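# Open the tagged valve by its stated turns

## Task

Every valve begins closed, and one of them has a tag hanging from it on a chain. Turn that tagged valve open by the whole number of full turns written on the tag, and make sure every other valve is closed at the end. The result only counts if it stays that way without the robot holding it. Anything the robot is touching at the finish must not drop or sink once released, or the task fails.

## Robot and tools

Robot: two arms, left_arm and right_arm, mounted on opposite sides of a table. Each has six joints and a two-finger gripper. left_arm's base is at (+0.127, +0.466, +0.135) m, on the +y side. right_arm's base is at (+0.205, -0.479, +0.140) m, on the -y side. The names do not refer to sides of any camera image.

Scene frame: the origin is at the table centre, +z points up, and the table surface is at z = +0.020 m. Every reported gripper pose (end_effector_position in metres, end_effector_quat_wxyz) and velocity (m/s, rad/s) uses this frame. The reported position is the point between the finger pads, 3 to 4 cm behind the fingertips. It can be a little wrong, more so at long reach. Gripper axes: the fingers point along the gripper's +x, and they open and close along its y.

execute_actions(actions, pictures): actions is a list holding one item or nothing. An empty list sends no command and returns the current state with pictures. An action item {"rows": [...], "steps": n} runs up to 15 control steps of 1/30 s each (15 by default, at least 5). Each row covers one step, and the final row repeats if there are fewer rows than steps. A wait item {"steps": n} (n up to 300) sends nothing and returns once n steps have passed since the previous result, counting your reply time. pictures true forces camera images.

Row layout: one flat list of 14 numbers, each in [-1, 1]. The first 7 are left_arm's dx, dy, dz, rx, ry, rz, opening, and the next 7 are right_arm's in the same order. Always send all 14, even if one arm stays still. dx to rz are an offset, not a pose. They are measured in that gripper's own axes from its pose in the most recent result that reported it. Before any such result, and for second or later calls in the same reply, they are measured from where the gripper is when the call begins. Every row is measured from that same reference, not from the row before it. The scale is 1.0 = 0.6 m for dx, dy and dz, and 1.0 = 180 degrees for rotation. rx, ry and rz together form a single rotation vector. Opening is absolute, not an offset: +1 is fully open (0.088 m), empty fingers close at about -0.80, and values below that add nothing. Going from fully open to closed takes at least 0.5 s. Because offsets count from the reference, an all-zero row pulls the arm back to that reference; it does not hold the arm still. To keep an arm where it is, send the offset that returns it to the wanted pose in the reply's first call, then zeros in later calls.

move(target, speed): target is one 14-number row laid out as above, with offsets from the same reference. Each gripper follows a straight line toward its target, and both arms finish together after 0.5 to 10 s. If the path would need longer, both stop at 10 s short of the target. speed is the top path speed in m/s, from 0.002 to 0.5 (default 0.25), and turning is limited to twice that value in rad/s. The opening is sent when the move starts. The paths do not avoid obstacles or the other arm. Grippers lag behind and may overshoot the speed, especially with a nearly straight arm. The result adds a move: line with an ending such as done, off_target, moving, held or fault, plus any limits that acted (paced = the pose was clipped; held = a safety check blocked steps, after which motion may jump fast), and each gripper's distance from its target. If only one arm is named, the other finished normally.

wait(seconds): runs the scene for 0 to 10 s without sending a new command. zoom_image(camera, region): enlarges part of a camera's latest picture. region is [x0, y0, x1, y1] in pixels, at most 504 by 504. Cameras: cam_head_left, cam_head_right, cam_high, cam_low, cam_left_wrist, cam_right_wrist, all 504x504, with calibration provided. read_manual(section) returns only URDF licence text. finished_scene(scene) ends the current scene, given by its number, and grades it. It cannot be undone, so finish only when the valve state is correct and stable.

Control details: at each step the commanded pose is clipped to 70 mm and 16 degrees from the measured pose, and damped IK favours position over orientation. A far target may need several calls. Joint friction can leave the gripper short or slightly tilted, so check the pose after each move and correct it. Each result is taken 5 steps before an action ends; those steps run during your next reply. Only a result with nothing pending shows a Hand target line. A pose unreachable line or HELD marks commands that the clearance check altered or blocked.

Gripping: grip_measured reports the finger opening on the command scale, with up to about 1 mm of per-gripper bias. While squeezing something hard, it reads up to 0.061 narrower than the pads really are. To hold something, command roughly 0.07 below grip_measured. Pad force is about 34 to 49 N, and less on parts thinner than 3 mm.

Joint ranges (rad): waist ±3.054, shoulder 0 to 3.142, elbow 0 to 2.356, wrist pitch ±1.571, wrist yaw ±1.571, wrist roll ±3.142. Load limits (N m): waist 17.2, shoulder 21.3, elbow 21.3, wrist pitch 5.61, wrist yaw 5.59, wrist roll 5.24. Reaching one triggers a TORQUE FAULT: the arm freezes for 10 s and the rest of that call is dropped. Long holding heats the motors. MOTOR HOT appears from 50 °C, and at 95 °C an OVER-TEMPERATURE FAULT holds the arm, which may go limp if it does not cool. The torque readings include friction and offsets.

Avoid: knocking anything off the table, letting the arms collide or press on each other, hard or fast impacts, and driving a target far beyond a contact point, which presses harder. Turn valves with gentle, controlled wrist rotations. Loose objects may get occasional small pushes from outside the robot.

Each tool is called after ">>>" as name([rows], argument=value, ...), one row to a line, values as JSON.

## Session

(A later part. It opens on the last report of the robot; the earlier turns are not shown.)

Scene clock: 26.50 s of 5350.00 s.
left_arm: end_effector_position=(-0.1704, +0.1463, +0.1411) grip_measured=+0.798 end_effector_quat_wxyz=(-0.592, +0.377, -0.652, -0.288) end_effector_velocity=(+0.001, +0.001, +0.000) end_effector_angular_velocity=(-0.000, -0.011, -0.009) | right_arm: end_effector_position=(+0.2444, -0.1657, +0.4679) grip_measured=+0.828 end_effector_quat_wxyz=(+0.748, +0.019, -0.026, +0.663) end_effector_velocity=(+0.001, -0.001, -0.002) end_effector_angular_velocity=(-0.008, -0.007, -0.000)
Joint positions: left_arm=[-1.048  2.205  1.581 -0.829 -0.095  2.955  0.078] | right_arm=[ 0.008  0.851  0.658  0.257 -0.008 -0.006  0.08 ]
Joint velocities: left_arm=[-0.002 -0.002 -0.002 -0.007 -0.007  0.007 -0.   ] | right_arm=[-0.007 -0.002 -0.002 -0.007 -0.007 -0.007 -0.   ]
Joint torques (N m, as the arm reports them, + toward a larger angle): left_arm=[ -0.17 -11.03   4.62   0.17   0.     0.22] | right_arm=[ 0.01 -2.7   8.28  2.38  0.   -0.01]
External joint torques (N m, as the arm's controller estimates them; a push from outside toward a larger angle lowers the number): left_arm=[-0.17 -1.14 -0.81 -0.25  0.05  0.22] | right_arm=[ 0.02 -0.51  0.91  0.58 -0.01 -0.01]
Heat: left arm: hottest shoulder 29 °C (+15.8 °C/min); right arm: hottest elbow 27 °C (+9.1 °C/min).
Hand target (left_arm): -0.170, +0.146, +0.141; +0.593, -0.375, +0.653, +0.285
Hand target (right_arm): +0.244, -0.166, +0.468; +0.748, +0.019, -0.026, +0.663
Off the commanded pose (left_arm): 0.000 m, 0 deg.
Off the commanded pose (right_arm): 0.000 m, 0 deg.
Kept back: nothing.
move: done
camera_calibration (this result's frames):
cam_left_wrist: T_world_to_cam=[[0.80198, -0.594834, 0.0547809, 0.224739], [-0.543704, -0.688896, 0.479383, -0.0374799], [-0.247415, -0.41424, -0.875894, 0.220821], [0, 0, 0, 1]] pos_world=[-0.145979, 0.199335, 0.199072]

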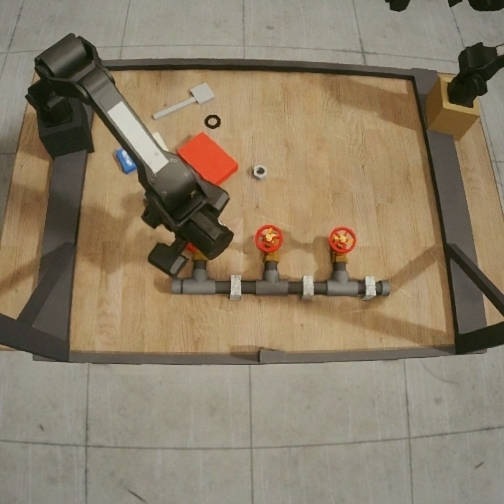

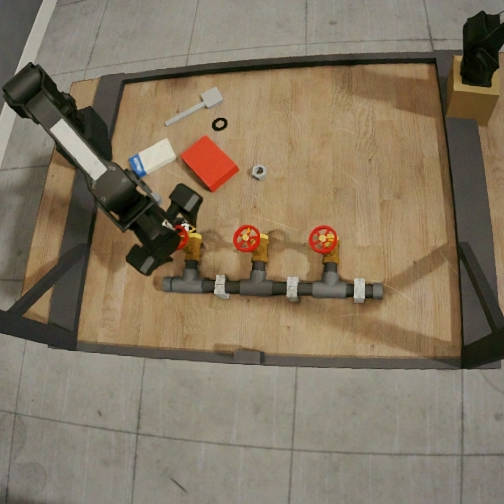

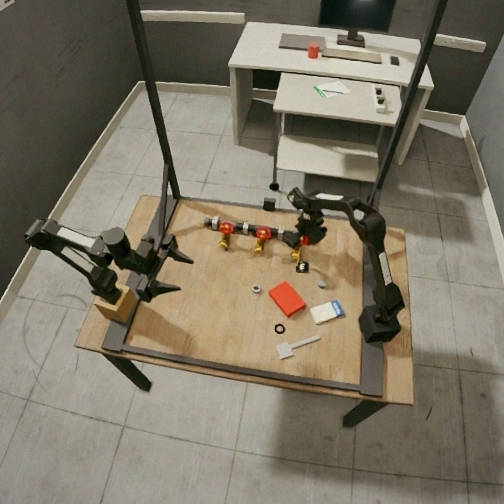

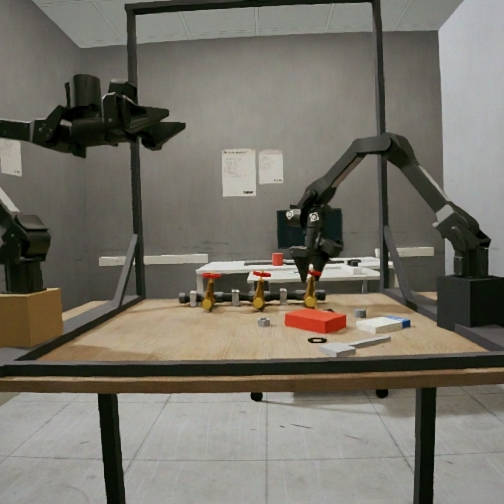

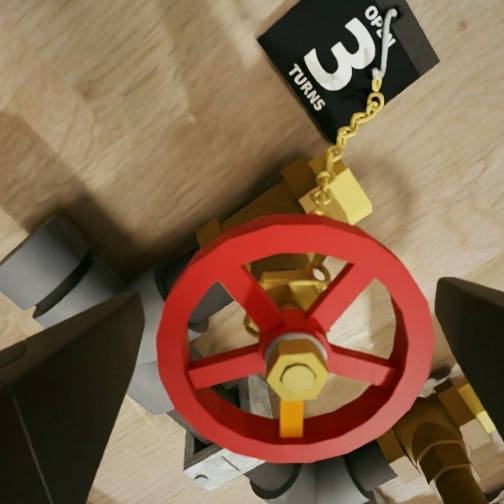

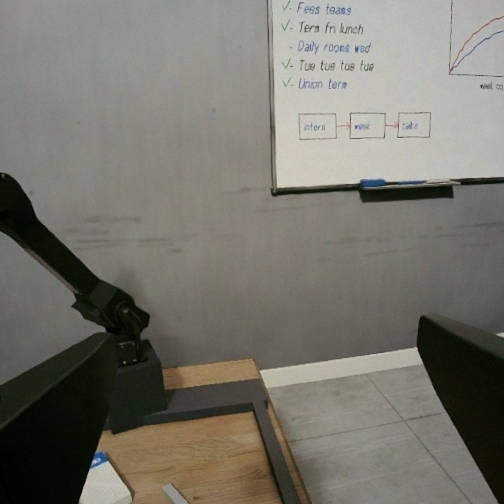

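>>> move(target=[0,0,0.005,0,0,0,0.17,0,0,0,0,0,0,0.83], speed=0.05)

>>> move(target=[0,0,0,-0.95,0,0,0.17,0,0,0,0,0,0,0.83], speed=0.5)

>>> move(target=[-0.004,0,0,-0.95,0,0,0.17,0,0,0,0,0,0,0.83], speed=0.5)

Scene clock: 27.50 s of 5350.00 s.
left_arm: end_effector_position=(-0.1711, +0.1470, +0.1407) grip_measured=+0.202 end_effector_quat_wxyz=(-0.591, +0.375, -0.653, -0.287) end_effector_velocity=(-0.001, -0.001, +0.001) end_effector_angular_velocity=(-0.010, +0.001, +0.006) | right_arm: end_effector_position=(+0.2444, -0.1657, +0.4679) grip_measured=+0.828 end_effector_quat_wxyz=(+0.748, +0.019, -0.026, +0.663) end_effector_velocity=(-0.000, -0.000, -0.004) end_effector_angular_velocity=(-0.013, -0.006, +0.004)
Joint positions: left_arm=[-1.049  2.203  1.577 -0.824 -0.093  2.957  0.049] | right_arm=[ 0.008  0.851  0.658  0.257 -0.008 -0.006  0.08 ]
Joint velocities: left_arm=[-0.002 -0.002 -0.002  0.007 -0.007 -0.007  0.   ] | right_arm=[-0.002 -0.002 -0.007 -0.007 -0.007 -0.007 -0.   ]
Joint torques (N m, as the arm reports them, + toward a larger angle): left_arm=[  0.11 -12.1    3.5    0.31  -0.11  -0.07] | right_arm=[-0.06 -2.64  8.33  2.37 -0.01  0.  ]
External joint torques (N m, as the arm's controller estimates them; a push from outside toward a larger angle lowers the number): left_arm=[ 0.11 -2.19 -2.01 -0.15 -0.06 -0.07] | right_arm=[-0.08 -0.43  0.93  0.56  0.   -0.01]
Heat: left arm: hottest shoulder 30 °C (+17.5 °C/min); right arm: hottest elbow 27 °C (+8.7 °C/min).
Hand target (left_arm): -0.169, +0.149, +0.141; +0.592, -0.377, +0.652, +0.288
Hand target (right_arm): +0.244, -0.166, +0.468; +0.748, +0.019, -0.026, +0.663
Off the commanded pose (left_arm): 0.003 m, 0 deg.
Off the commanded pose (right_arm): 0.000 m, 0 deg.
Kept back: nothing.
move: done
camera_calibration (this result's frames):
cam_left_wrist: T_world_to_cam=[[0.800424, -0.597115, 0.0526795, 0.226065], [-0.544222, -0.687049, 0.481442, -0.0378911], [-0.251283, -0.414027, -0.874894, 0.219786], [0, 0, 0, 1]] pos_world=[-0.146341, 0.199951, 0.198623]

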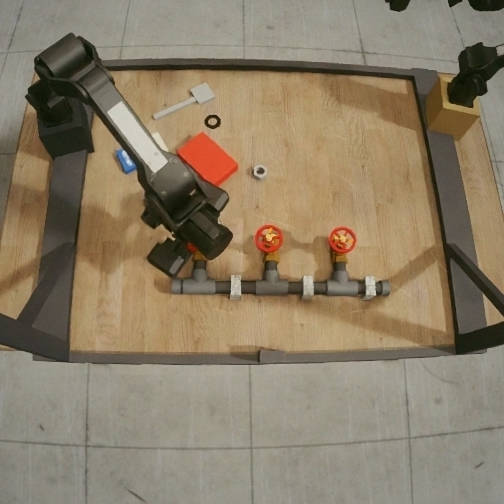

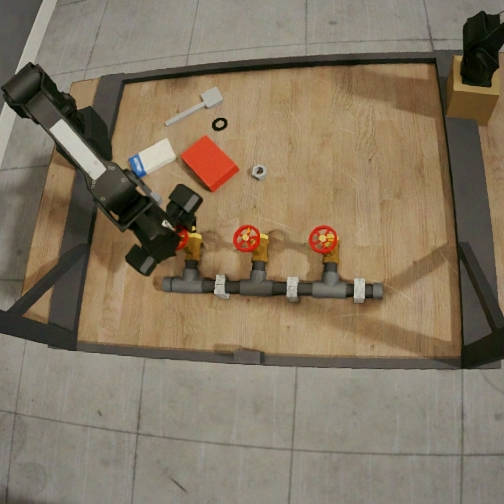

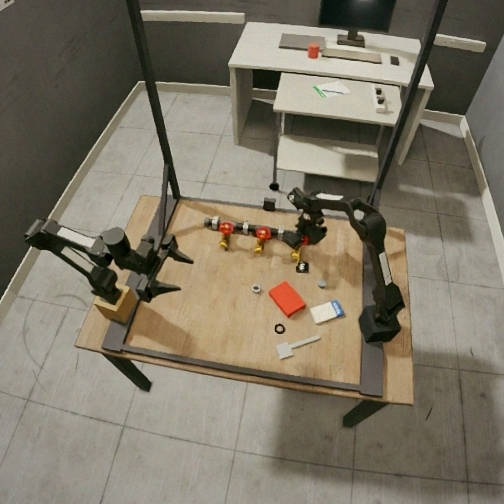

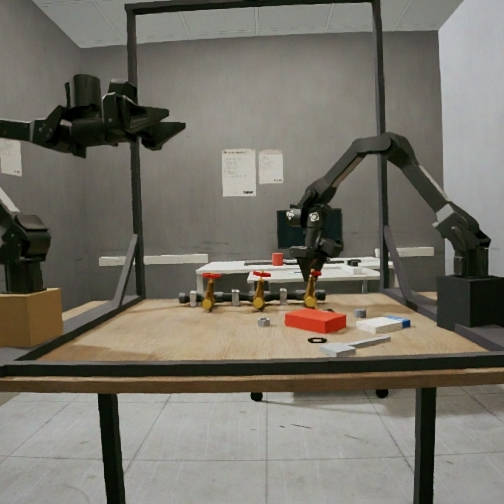

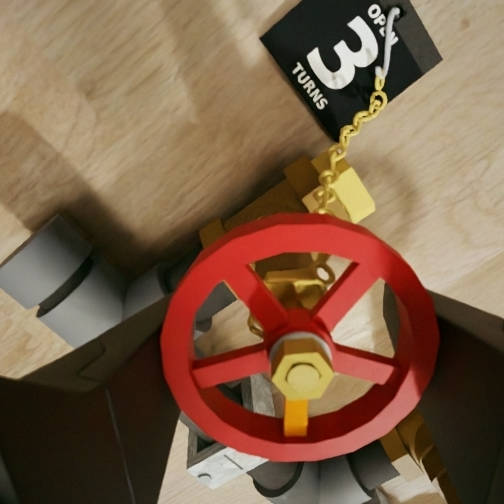

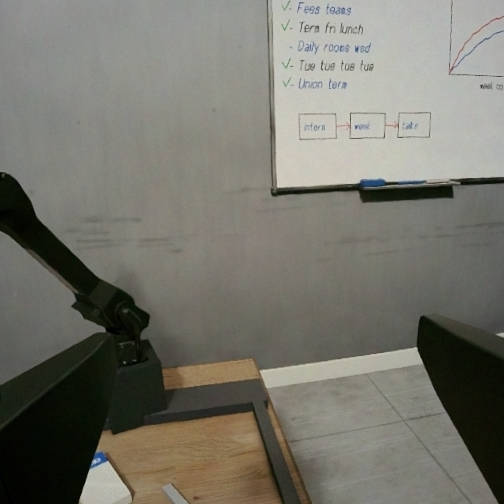

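Scene clock: 31.13 s of 5350.00 s.
left_arm: end_effector_position=(-0.1678, +0.1509, +0.1398) grip_measured=+0.196 end_effector_quat_wxyz=(+0.319, +0.628, +0.235, -0.669) end_effector_velocity=(-0.000, +0.003, +0.000) end_effector_angular_velocity=(+0.000, -0.007, +0.015) | right_arm: end_effector_position=(+0.2444, -0.1657, +0.4679) grip_measured=+0.828 end_effector_quat_wxyz=(+0.748, +0.019, -0.026, +0.663) end_effector_velocity=(-0.004, +0.000, -0.002) end_effector_angular_velocity=(-0.008, -0.008, +0.024)
Joint positions: left_arm=[-1.049  2.203  1.576 -0.845 -0.088 -0.014  0.049] | right_arm=[ 0.008  0.851  0.658  0.257 -0.008 -0.006  0.08 ]
Joint velocities: left_arm=[-0.007 -0.002 -0.002 -0.007 -0.007 -0.022 -0.   ] | right_arm=[ 0.002 -0.002 -0.002 -0.007 -0.022 -0.007  0.   ]
Joint torques (N m, as the arm reports them, + toward a larger angle): left_arm=[ -0.21 -11.09   5.05   1.63  -0.25  -0.4 ] | right_arm=[-0.03 -2.62  8.33  2.38  0.    0.  ]
External joint torques (N m, as the arm's controller estimates them; a push from outside toward a larger angle lowers the number): left_arm=[-0.15 -1.1  -0.49  1.12 -0.18 -0.4 ] | right_arm=[-0.04 -0.39  0.89  0.56  0.01 -0.01]
Heat: left arm: hottest shoulder 30 °C (+15.4 °C/min); right arm: hottest elbow 27 °C (+7.7 °C/min).
Hand target (left_arm): -0.171, +0.147, +0.141; +0.328, +0.619, +0.235, -0.674
Hand target (right_arm): +0.244, -0.166, +0.468; +0.748, +0.019, -0.026, +0.663
Off the commanded pose (left_arm): 0.005 m, 2 deg.
Off the commanded pose (right_arm): 0.000 m, 0 deg.
Kept back: nothing.
move: done
camera_calibration (this result's frames):
cam_left_wrist: T_world_to_cam=[[-0.686507, 0.718123, -0.114055, -0.198828], [0.674349, 0.687467, 0.269522, -0.00623148], [0.271959, 0.108115, -0.956216, 0.241772], [0, 0, 0, 1]] pos_world=[-0.198046, 0.120928, 0.210188]

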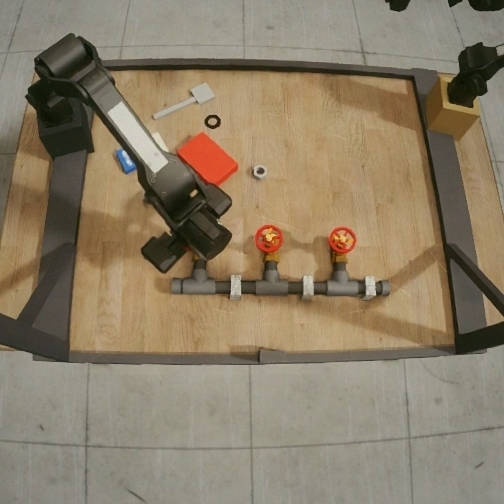

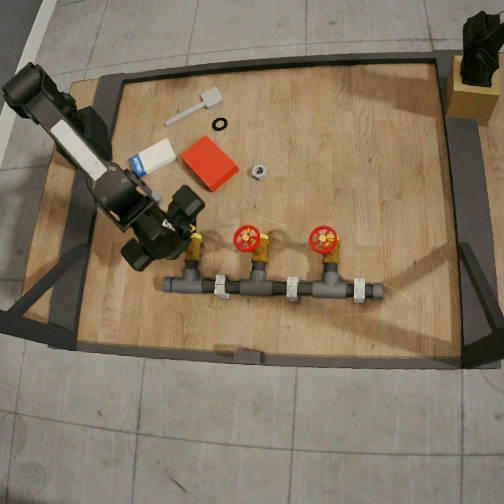

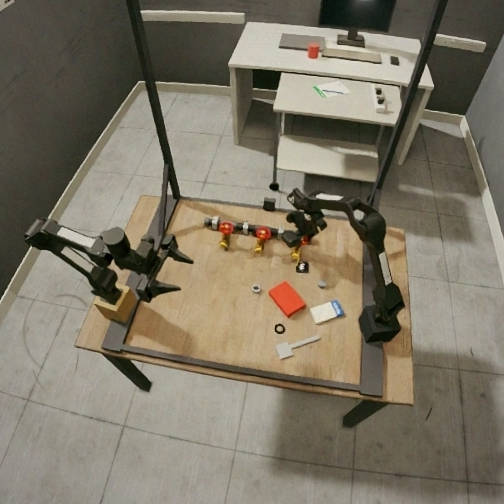

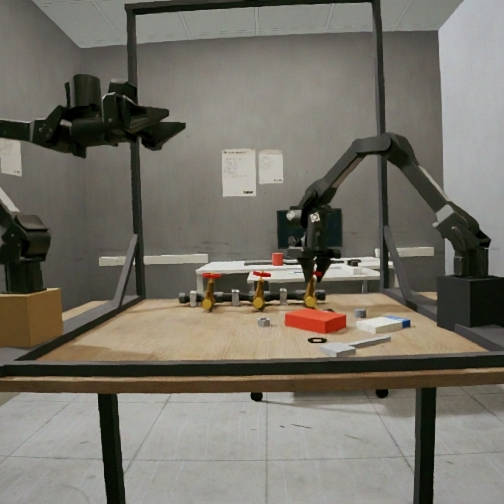

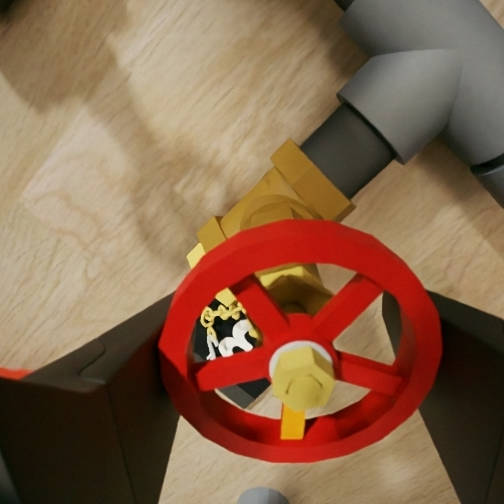

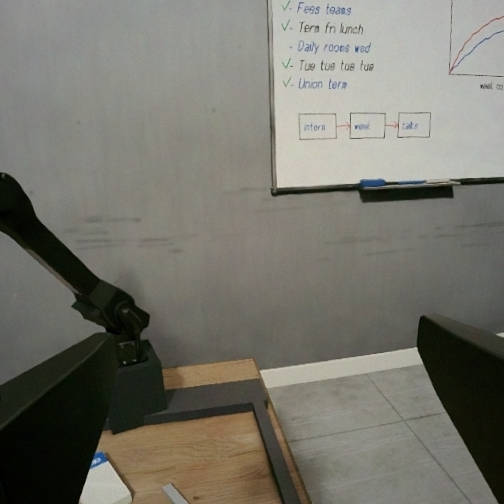

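Scene clock: 34.77 s of 5350.00 s.
left_arm: end_effector_position=(-0.1712, +0.1480, +0.1399) grip_measured=+0.190 end_effector_quat_wxyz=(-0.646, +0.266, -0.694, -0.177) end_effector_velocity=(+0.001, +0.004, +0.001) end_effector_angular_velocity=(+0.008, -0.014, +0.015) | right_arm: end_effector_position=(+0.2444, -0.1657, +0.4679) grip_measured=+0.828 end_effector_quat_wxyz=(+0.748, +0.019, -0.026, +0.663) end_effector_velocity=(-0.000, -0.000, -0.003) end_effector_angular_velocity=(-0.018, -0.006, +0.004)
Joint positions: left_arm=[-1.047  2.204  1.577 -0.825 -0.082 -2.985  0.048] | right_arm=[ 0.008  0.851  0.658  0.257 -0.008 -0.006  0.08 ]
Joint velocities: left_arm=[-0.007 -0.002  0.002 -0.022 -0.007 -0.022 -0.   ] | right_arm=[-0.002 -0.002  0.002 -0.022 -0.007 -0.007 -0.   ]
Joint torques (N m, as the arm reports them, + toward a larger angle): left_arm=[ -0.37 -11.95   4.77  -1.67  -0.25  -0.48] | right_arm=[ 0.02 -2.65  8.35  2.37  0.01 -0.01]
External joint torques (N m, as the arm's controller estimates them; a push from outside toward a larger angle lowers the number): left_arm=[-0.3  -2.05 -0.65 -2.09 -0.2  -0.48] | right_arm=[ 0.02 -0.49  1.    0.58  0.01 -0.02]
Heat: left arm: hottest shoulder 31 °C (+15.5 °C/min); right arm: hottest elbow 28 °C (+8.6 °C/min).
Hand target (left_arm): -0.168, +0.151, +0.142; +0.652, -0.269, +0.686, +0.182
Hand target (right_arm): +0.244, -0.166, +0.468; +0.748, +0.019, -0.026, +0.663
Off the commanded pose (left_arm): 0.005 m, 1 deg.
Off the commanded pose (right_arm): 0.000 m, 0 deg.
Kept back: nothing.
move: done
camera_calibration (this result's frames):
cam_left_wrist: T_world_to_cam=[[0.554961, -0.827977, 0.0804541, 0.215049], [-0.761074, -0.466302, 0.45092, -0.102383], [-0.335836, -0.311474, -0.888931, 0.191727], [0, 0, 0, 1]] pos_world=[-0.132876, 0.190032, 0.199297]

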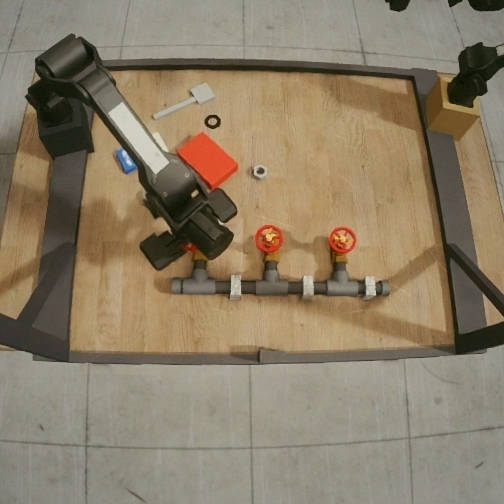

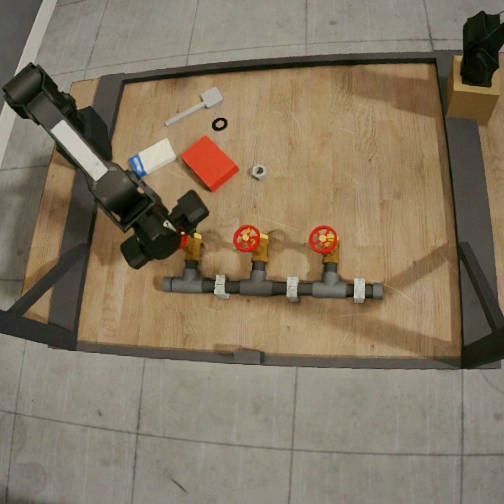

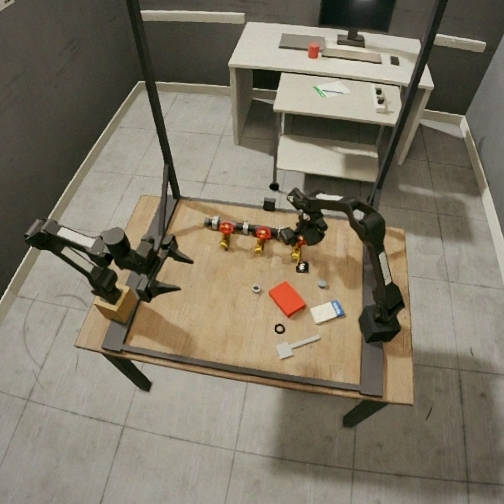

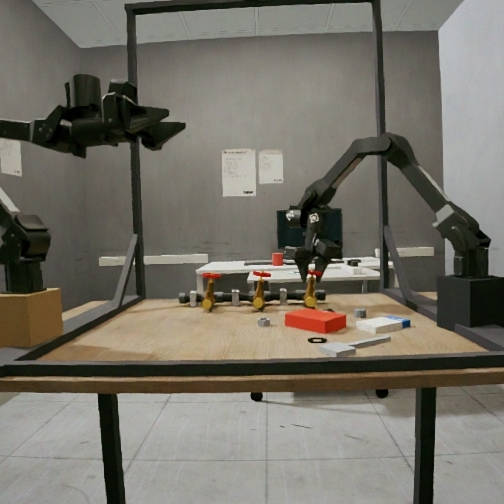

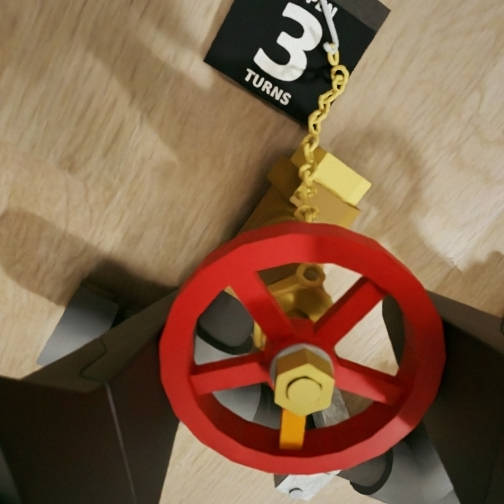

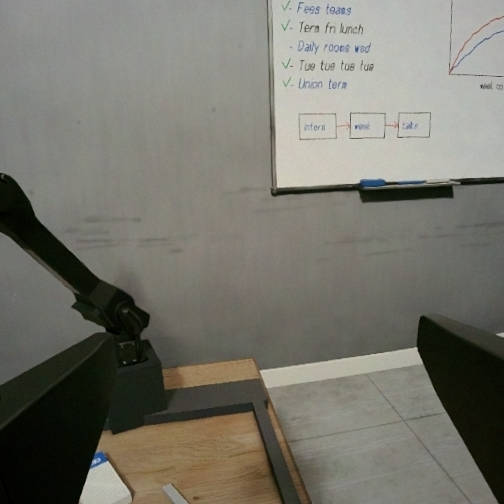

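>>> execute_actions([
  {"rows":[[0,0,0,0,0,0,0.6,0,0,0,0,0,0,0.83]],"steps":10},
])

>>> execute_actions([
  {"rows":[[0,0,0,0.02,0,0,0.6,0,0,0,0,0,0,0.83],[0,0,0,0.05,0,0,0.6,0,0,0,0,0,0,0.83],[0,0,0,0.08,0,0,0.6,0,0,0,0,0,0,0.83],[0,0,0,0.12,0,0,0.6,0,0,0,0,0,0,0.83],[0,0,0,0.16,0,0,0.6,0,0,0,0,0,0,0.83],[0,0,0,0.20,0,0,0.6,0,0,0,0,0,0,0.83],[0,0,0,0.24,0,0,0.6,0,0,0,0,0,0,0.83],[0,0,0,0.28,0,0,0.6,0,0,0,0,0,0,0.83],[0,0,0,0.32,0,0,0.6,0,0,0,0,0,0,0.83],[0,0,0,0.36,0,0,0.6,0,0,0,0,0,0,0.83],[0,0,0,0.40,0,0,0.6,0,0,0,0,0,0,0.83],[0,0,0,0.44,0,0,0.6,0,0,0,0,0,0,0.83],[0,0,0,0.48,0,0,0.6,0,0,0,0,0,0,0.83],[0,0,0,0.52,0,0,0.6,0,0,0,0,0,0,0.83],[0,0,0,0.56,0,0,0.6,0,0,0,0,0,0,0.83]],"steps":15},
])

>>> execute_actions([
  {"rows":[[0,0,0,0.9,0,0,0.6,0,0,0,0,0,0,0.83]],"steps":15},
])

Scene clock: 35.33 s of 5350.00 s.
left_arm: end_effector_position=(-0.1703, +0.1486, +0.1397) grip_measured=+0.483 end_effector_quat_wxyz=(-0.647, +0.266, -0.692, -0.178) end_effector_velocity=(+0.001, +0.001, -0.000) end_effector_angular_velocity=(+0.000, -0.009, +0.006) | right_arm: end_effector_position=(+0.2444, -0.1657, +0.4679) grip_measured=+0.828 end_effector_quat_wxyz=(+0.748, +0.019, -0.026, +0.663) end_effector_velocity=(+0.002, -0.001, -0.002) end_effector_angular_velocity=(-0.010, -0.020, -0.011)
Joint positions: left_arm=[-1.047  2.205  1.577 -0.831 -0.083 -2.988  0.063] | right_arm=[ 0.008  0.851  0.658  0.257 -0.008 -0.006  0.08 ]
Joint velocities: left_arm=[-0.002  0.002  0.002 -0.007 -0.007 -0.007  0.048] | right_arm=[-0.002 -0.002 -0.002 -0.007  0.007 -0.022  0.   ]
Joint torques (N m, as the arm reports them, + toward a larger angle): left_arm=[ -0.04 -11.21   4.8    0.02  -0.07   0.05] | right_arm=[ 0.   -2.64  8.32  2.38  0.   -0.02]
External joint torques (N m, as the arm's controller estimates them; a push from outside toward a larger angle lowers the number): left_arm=[-0.1  -1.52 -0.24 -0.28 -0.02  0.03] | right_arm=[ 0.   -0.41  0.88  0.57 -0.01 -0.03]
Heat: left arm: hottest shoulder 31 °C (+15.3 °C/min); right arm: hottest elbow 28 °C (+8.5 °C/min).
Steps of this call (steps 1 to 12: nothing new was sent; steps 13 to 17: the first 5 steps of this action). Readings (end_effector_position):
13: left_arm (-0.1707, +0.1482, +0.1397) | right_arm (+0.2444, -0.1657, +0.4679)
14: left_arm (-0.1684, +0.1505, +0.1394) | right_arm (+0.2444, -0.1657, +0.4679)
16: left_arm (-0.1697, +0.1492, +0.1396) | right_arm (+0.2444, -0.1657, +0.4679)
17: the state above

Scene clock: 35.83 s of 5350.00 s.
left_arm: end_effector_position=(-0.1700, +0.1478, +0.1398) grip_measured=+0.596 end_effector_quat_wxyz=(+0.692, -0.109, +0.713, +0.009) end_effector_velocity=(+0.003, -0.000, +0.000) end_effector_angular_velocity=(-0.039, -0.258, -1.646) | right_arm: end_effector_position=(+0.2444, -0.1657, +0.4679) grip_measured=+0.828 end_effector_quat_wxyz=(+0.748, +0.019, -0.026, +0.663) end_effector_velocity=(+0.001, -0.001, -0.002) end_effector_angular_velocity=(-0.008, -0.007, -0.000)
Joint positions: left_arm=[-1.047  2.205  1.577 -0.829 -0.088 -2.514  0.068] | right_arm=[ 0.008  0.851  0.658  0.257 -0.008 -0.006  0.08 ]
Joint velocities: left_arm=[-0.002 -0.002 -0.002 -0.007 -0.022  1.663  0.001] | right_arm=[-0.007 -0.002 -0.002 -0.007 -0.007 -0.007 -0.   ]
Joint torques (N m, as the arm reports them, + toward a larger angle): left_arm=[ -0.3  -10.93   4.7    0.02  -0.18   0.2 ] | right_arm=[-0.05 -2.68  8.34  2.37 -0.02  0.  ]
External joint torques (N m, as the arm's controller estimates them; a push from outside toward a larger angle lowers the number): left_arm=[-0.28 -1.04 -0.74 -0.41 -0.09  0.2 ] | right_arm=[-0.03 -0.43  0.91  0.56 -0.02 -0.01]
Heat: left arm: hottest shoulder 31 °C (+15.1 °C/min); right arm: hottest elbow 28 °C (+8.4 °C/min).
Off your previous action's commanded pose (left_arm): 0.001 m, 0 deg at its last step (step 5 of this call).
Off your previous action's commanded pose (right_arm): 0.000 m, 0 deg at its last step (step 5 of this call).
Steps of this call (steps 1 to 5: the last 5 steps of your previous action; steps 6 to 15: the first 10 steps of this action, its rows measured from where the robot was after step 5). Readings (end_effector_position):
5: left_arm (-0.1706, +0.1483, +0.1397) | right_arm (+0.2444, -0.1657, +0.4679)
6: left_arm (-0.1707, +0.1482, +0.1398) | right_arm (+0.2444, -0.1657, +0.4679)
7: left_arm (-0.1707, +0.1482, +0.1398) | right_arm (+0.2444, -0.1657, +0.4679)
9: left_arm (-0.1707, +0.1482, +0.1398) | right_arm (+0.2444, -0.1657, +0.4679)
13: left_arm (-0.1702, +0.1479, +0.1398) | right_arm (+0.2444, -0.1657, +0.4679)
15: the state above

Scene clock: 36.33 s of 5350.00 s.
left_arm: end_effector_position=(-0.1692, +0.1473, +0.1400) grip_measured=+0.597 end_effector_quat_wxyz=(+0.680, +0.186, +0.647, -0.290) end_effector_velocity=(+0.003, +0.006, -0.001) end_effector_angular_velocity=(-0.017, -0.301, -1.671) | right_arm: end_effector_position=(+0.2444, -0.1657, +0.4679) grip_measured=+0.828 end_effector_quat_wxyz=(+0.748, +0.019, -0.026, +0.663) end_effector_velocity=(-0.002, -0.000, -0.004) end_effector_angular_velocity=(-0.011, +0.008, +0.010)
Joint positions: left_arm=[-1.051  2.205  1.577 -0.83  -0.104 -1.66   0.068] | right_arm=[ 0.008  0.851  0.658  0.257 -0.008 -0.006  0.08 ]
Joint velocities: left_arm=[-0.017 -0.002 -0.007 -0.022 -0.037  1.678 -0.   ] | right_arm=[ 0.002 -0.002 -0.007 -0.007 -0.007  0.007 -0.   ]
Joint torques (N m, as the arm reports them, + toward a larger angle): left_arm=[ -0.19 -10.84   4.79   0.07  -0.23   0.26] | right_arm=[-0.02 -2.63  8.32  2.38  0.   -0.01]
External joint torques (N m, as the arm's controller estimates them; a push from outside toward a larger angle lowers the number): left_arm=[-0.21 -0.94 -0.64 -0.38 -0.1   0.25] | right_arm=[-0.03 -0.43  0.95  0.58  0.   -0.02]
Heat: left arm: hottest shoulder 31 °C (+14.9 °C/min); right arm: hottest elbow 28 °C (+8.3 °C/min).
Off your previous action's commanded pose (left_arm): 0.001 m, 57 deg at its last step (step 5 of this call); orientation clipped at that step.
Off your previous action's commanded pose (right_arm): 0.000 m, 0 deg at its last step (step 5 of this call).
Steps of this call (steps 1 to 5: the last 5 steps of your previous action; steps 6 to 15: the first 10 steps of this action, its rows measured from where the robot was after step 5). Readings (end_effector_position):
5: left_arm (-0.1700, +0.1478, +0.1399) | right_arm (+0.2444, -0.1657, +0.4679)
6: left_arm (-0.1700, +0.1477, +0.1399) | right_arm (+0.2444, -0.1657, +0.4679)
7: left_arm (-0.1699, +0.1477, +0.1399) | right_arm (+0.2444, -0.1657, +0.4679)
9: left_arm (-0.1696, +0.1475, +0.1399) | right_arm (+0.2444, -0.1657, +0.4679)
13: left_arm (-0.1693, +0.1473, +0.1400) | right_arm (+0.2444, -0.1657, +0.4679)
15: the state above

>>> execute_actions([
  {"rows":[[0,0,0,0.9,0,0,0.6,0,0,0,0,0,0,0.83]],"steps":15},
])

>>> execute_actions([
  {"rows":[[0,0,0,0.9,0,0,0.6,0,0,0,0,0,0,0.83]],"steps":15},
])

>>> execute_actions([
  {"rows":[[0,0,0,0.9,0,0,0.6,0,0,0,0,0,0,0.83]],"steps":15},
])

>>> execute_actions([
  {"rows":[[0,0,0,0.9,0,0,0.6,0,0,0,0,0,0,0.83]],"steps":15},
])

Scene clock: 36.87 s of 5350.00 s.
left_arm: end_effector_position=(-0.1688, +0.1468, +0.1403) grip_measured=+0.597 end_effector_quat_wxyz=(+0.536, +0.463, +0.451, -0.542) end_effector_velocity=(+0.003, -0.000, +0.001) end_effector_angular_velocity=(-0.023, -0.316, -1.661) | right_arm: end_effector_position=(+0.2444, -0.1657, +0.4679) grip_measured=+0.828 end_effector_quat_wxyz=(+0.748, +0.019, -0.026, +0.663) end_effector_velocity=(+0.002, -0.001, -0.002) end_effector_angular_velocity=(-0.008, -0.006, -0.010)
Joint positions: left_arm=[-1.054  2.205  1.577 -0.83  -0.12  -0.763  0.068] | right_arm=[ 0.008  0.851  0.658  0.257 -0.008 -0.006  0.08 ]
Joint velocities: left_arm=[-0.012 -0.002 -0.002 -0.007 -0.051  1.678 -0.   ] | right_arm=[-0.002 -0.002 -0.002 -0.007  0.007 -0.007  0.   ]
Joint torques (N m, as the arm reports them, + toward a larger angle): left_arm=[ -0.32 -11.02   4.77   0.12  -0.25   0.24] | right_arm=[-0.03 -2.62  8.3   2.38  0.01  0.  ]
External joint torques (N m, as the arm's controller estimates them; a push from outside toward a larger angle lowers the number): left_arm=[-0.28 -1.16 -0.64 -0.36 -0.12  0.24] | right_arm=[ 0.   -0.41  0.89  0.57  0.   -0.01]
Heat: left arm: hottest shoulder 31 °C (+14.6 °C/min); right arm: hottest elbow 28 °C (+8.1 °C/min).
Off your previous action's commanded pose (left_arm): 0.001 m, 113 deg at its last step (step 5 of this call); orientation clipped at that step.
Off your previous action's commanded pose (right_arm): 0.000 m, 0 deg at its last step (step 5 of this call).
Steps of this call (steps 1 to 5: the last 5 steps of your previous action; step 6: nothing new was sent; steps 7 to 16: the first 10 steps of this action). Readings (end_effector_position):
7: left_arm (-0.1694, +0.1474, +0.1401) | right_arm (+0.2444, -0.1657, +0.4679)
8: left_arm (-0.1692, +0.1473, +0.1401) | right_arm (+0.2444, -0.1657, +0.4679)
10: left_arm (-0.1690, +0.1470, +0.1402) | right_arm (+0.2444, -0.1657, +0.4679)
14: left_arm (-0.1688, +0.1469, +0.1402) | right_arm (+0.2444, -0.1657, +0.4679)
16: the state above

Scene clock: 37.37 s of 5350.00 s.
left_arm: end_effector_position=(-0.1680, +0.1465, +0.1405) grip_measured=+0.598 end_effector_quat_wxyz=(+0.300, +0.647, +0.180, -0.678) end_effector_velocity=(+0.004, +0.001, +0.002) end_effector_angular_velocity=(+0.003, -0.336, -1.644) | right_arm: end_effector_position=(+0.2444, -0.1657, +0.4679) grip_measured=+0.828 end_effector_quat_wxyz=(+0.748, +0.019, -0.026, +0.663) end_effector_velocity=(-0.000, -0.001, +0.001) end_effector_angular_velocity=(+0.008, +0.006, +0.005)
Joint positions: left_arm=[-1.058  2.205  1.577 -0.832 -0.135  0.09   0.068] | right_arm=[ 0.008  0.851  0.658  0.257 -0.008 -0.006  0.08 ]
Joint velocities: left_arm=[-0.012 -0.002  0.002 -0.022 -0.051  1.663 -0.   ] | right_arm=[-0.002 -0.002 -0.002  0.007 -0.007  0.007  0.   ]
Joint torques (N m, as the arm reports them, + toward a larger angle): left_arm=[ -0.4  -10.82   5.     0.12  -0.15   0.21] | right_arm=[-0.03 -2.64  8.3   2.36  0.   -0.01]
External joint torques (N m, as the arm's controller estimates them; a push from outside toward a larger angle lowers the number): left_arm=[-0.4  -0.74 -0.63 -0.43 -0.05  0.22] | right_arm=[-0.05 -0.38  0.83  0.53  0.01 -0.02]
Heat: left arm: hottest shoulder 31 °C (+14.5 °C/min); right arm: hottest elbow 28 °C (+8.0 °C/min).
Off your previous action's commanded pose (left_arm): 0.001 m, 94 deg at its last step (step 5 of this call); orientation clipped at that step.
Off your previous action's commanded pose (right_arm): 0.000 m, 0 deg at its last step (step 5 of this call).
Steps of this call (steps 1 to 5: the last 5 steps of your previous action; steps 6 to 15: the first 10 steps of this action, its rows measured from where the robot was after step 5). Readings (end_effector_position):
5: left_arm (-0.1688, +0.1468, +0.1403) | right_arm (+0.2444, -0.1657, +0.4679)
6: left_arm (-0.1688, +0.1468, +0.1404) | right_arm (+0.2444, -0.1657, +0.4679)
7: left_arm (-0.1687, +0.1467, +0.1404) | right_arm (+0.2444, -0.1657, +0.4679)
9: left_arm (-0.1684, +0.1466, +0.1404) | right_arm (+0.2444, -0.1657, +0.4679)
13: left_arm (-0.1680, +0.1466, +0.1405) | right_arm (+0.2444, -0.1657, +0.4679)
15: the state above

Scene clock: 37.87 s of 5350.00 s.
left_arm: end_effector_position=(-0.1669, +0.1467, +0.1408) grip_measured=+0.598 end_effector_quat_wxyz=(+0.008, +0.718, -0.119, -0.686) end_effector_velocity=(+0.001, +0.001, +0.001) end_effector_angular_velocity=(+0.030, -0.333, -1.643) | right_arm: end_effector_position=(+0.2444, -0.1657, +0.4679) grip_measured=+0.828 end_effector_quat_wxyz=(+0.748, +0.019, -0.026, +0.663) end_effector_velocity=(-0.001, -0.001, -0.001) end_effector_angular_velocity=(-0.005, -0.022, +0.003)
Joint positions: left_arm=[-1.062  2.205  1.577 -0.836 -0.152  0.942  0.068] | right_arm=[ 0.008  0.851  0.658  0.257 -0.008 -0.006  0.08 ]
Joint velocities: left_arm=[-0.012 -0.002 -0.002 -0.007 -0.037  1.663 -0.   ] | right_arm=[-0.002 -0.007 -0.002 -0.007 -0.007 -0.022  0.   ]
Joint torques (N m, as the arm reports them, + toward a larger angle): left_arm=[ -0.38 -10.74   5.46   0.15  -0.16   0.21] | right_arm=[-0.02 -2.65  8.33  2.38  0.   -0.01]
External joint torques (N m, as the arm's controller estimates them; a push from outside toward a larger angle lowers the number): left_arm=[-0.39 -0.79 -0.04 -0.34 -0.09  0.22] | right_arm=[-0.03 -0.35  0.85  0.55  0.   -0.02]
Heat: left arm: hottest shoulder 32 °C (+15.8 °C/min); right arm: hottest elbow 28 °C (+7.9 °C/min).
Off your previous action's commanded pose (left_arm): 0.001 m, 113 deg at its last step (step 5 of this call); orientation clipped at that step.
Off your previous action's commanded pose (right_arm): 0.000 m, 0 deg at its last step (step 5 of this call).
Steps of this call (steps 1 to 5: the last 5 steps of your previous action; steps 6 to 15: the first 10 steps of this action, its rows measured from where the robot was after step 5). Readings (end_effector_position):
5: left_arm (-0.1680, +0.1466, +0.1406) | right_arm (+0.2444, -0.1657, +0.4679)
6: left_arm (-0.1680, +0.1467, +0.1406) | right_arm (+0.2444, -0.1657, +0.4679)
7: left_arm (-0.1678, +0.1466, +0.1406) | right_arm (+0.2444, -0.1657, +0.4679)
9: left_arm (-0.1675, +0.1467, +0.1407) | right_arm (+0.2444, -0.1657, +0.4679)
13: left_arm (-0.1670, +0.1466, +0.1407) | right_arm (+0.2444, -0.1657, +0.4679)
15: the state above

Scene clock: 38.37 s of 5350.00 s.
left_arm: end_effector_position=(-0.1655, +0.1472, +0.1410) grip_measured=+0.598 end_effector_quat_wxyz=(-0.291, +0.662, -0.393, -0.568) end_effector_velocity=(+0.005, +0.002, +0.001) end_effector_angular_velocity=(+0.057, -0.370, -1.652) | right_arm: end_effector_position=(+0.2444, -0.1657, +0.4679) grip_measured=+0.828 end_effector_quat_wxyz=(+0.748, +0.019, -0.026, +0.663) end_effector_velocity=(-0.003, -0.000, -0.002) end_effector_angular_velocity=(-0.008, -0.008, +0.019)
Joint positions: left_arm=[-1.067  2.205  1.577 -0.843 -0.17   1.793  0.068] | right_arm=[ 0.008  0.851  0.658  0.257 -0.008 -0.006  0.08 ]
Joint velocities: left_arm=[-0.012 -0.002 -0.002 -0.022 -0.051  1.678 -0.   ] | right_arm=[-0.002 -0.002 -0.002 -0.007 -0.022 -0.007 -0.   ]
Joint torques (N m, as the arm reports them, + toward a larger angle): left_arm=[ -0.44 -10.46   5.42   0.02  -0.12   0.25] | right_arm=[ 0.02 -2.65  8.33  2.36 -0.01  0.  ]
External joint torques (N m, as the arm's controller estimates them; a push from outside toward a larger angle lowers the number): left_arm=[-0.46 -0.61  0.02 -0.41 -0.06  0.25] | right_arm=[ 0.02 -0.43  0.92  0.56 -0.01 -0.01]
Heat: left arm: hottest shoulder 32 °C (+15.6 °C/min); right arm: hottest elbow 28 °C (+7.8 °C/min).
Off your previous action's commanded pose (left_arm): 0.001 m, 113 deg at its last step (step 5 of this call); orientation clipped at that step.
Off your previous action's commanded pose (right_arm): 0.000 m, 0 deg at its last step (step 5 of this call).
Steps of this call (steps 1 to 5: the last 5 steps of your previous action; steps 6 to 15: the first 10 steps of this action, its rows measured from where the robot was after step 5). Readings (end_effector_position):
5: left_arm (-0.1669, +0.1469, +0.1409) | right_arm (+0.2444, -0.1657, +0.4679)
6: left_arm (-0.1669, +0.1470, +0.1409) | right_arm (+0.2444, -0.1657, +0.4679)
7: left_arm (-0.1666, +0.1470, +0.1409) | right_arm (+0.2444, -0.1657, +0.4679)
9: left_arm (-0.1662, +0.1470, +0.1409) | right_arm (+0.2444, -0.1657, +0.4679)
13: left_arm (-0.1656, +0.1471, +0.1410) | right_arm (+0.2444, -0.1657, +0.4679)
15: the state above


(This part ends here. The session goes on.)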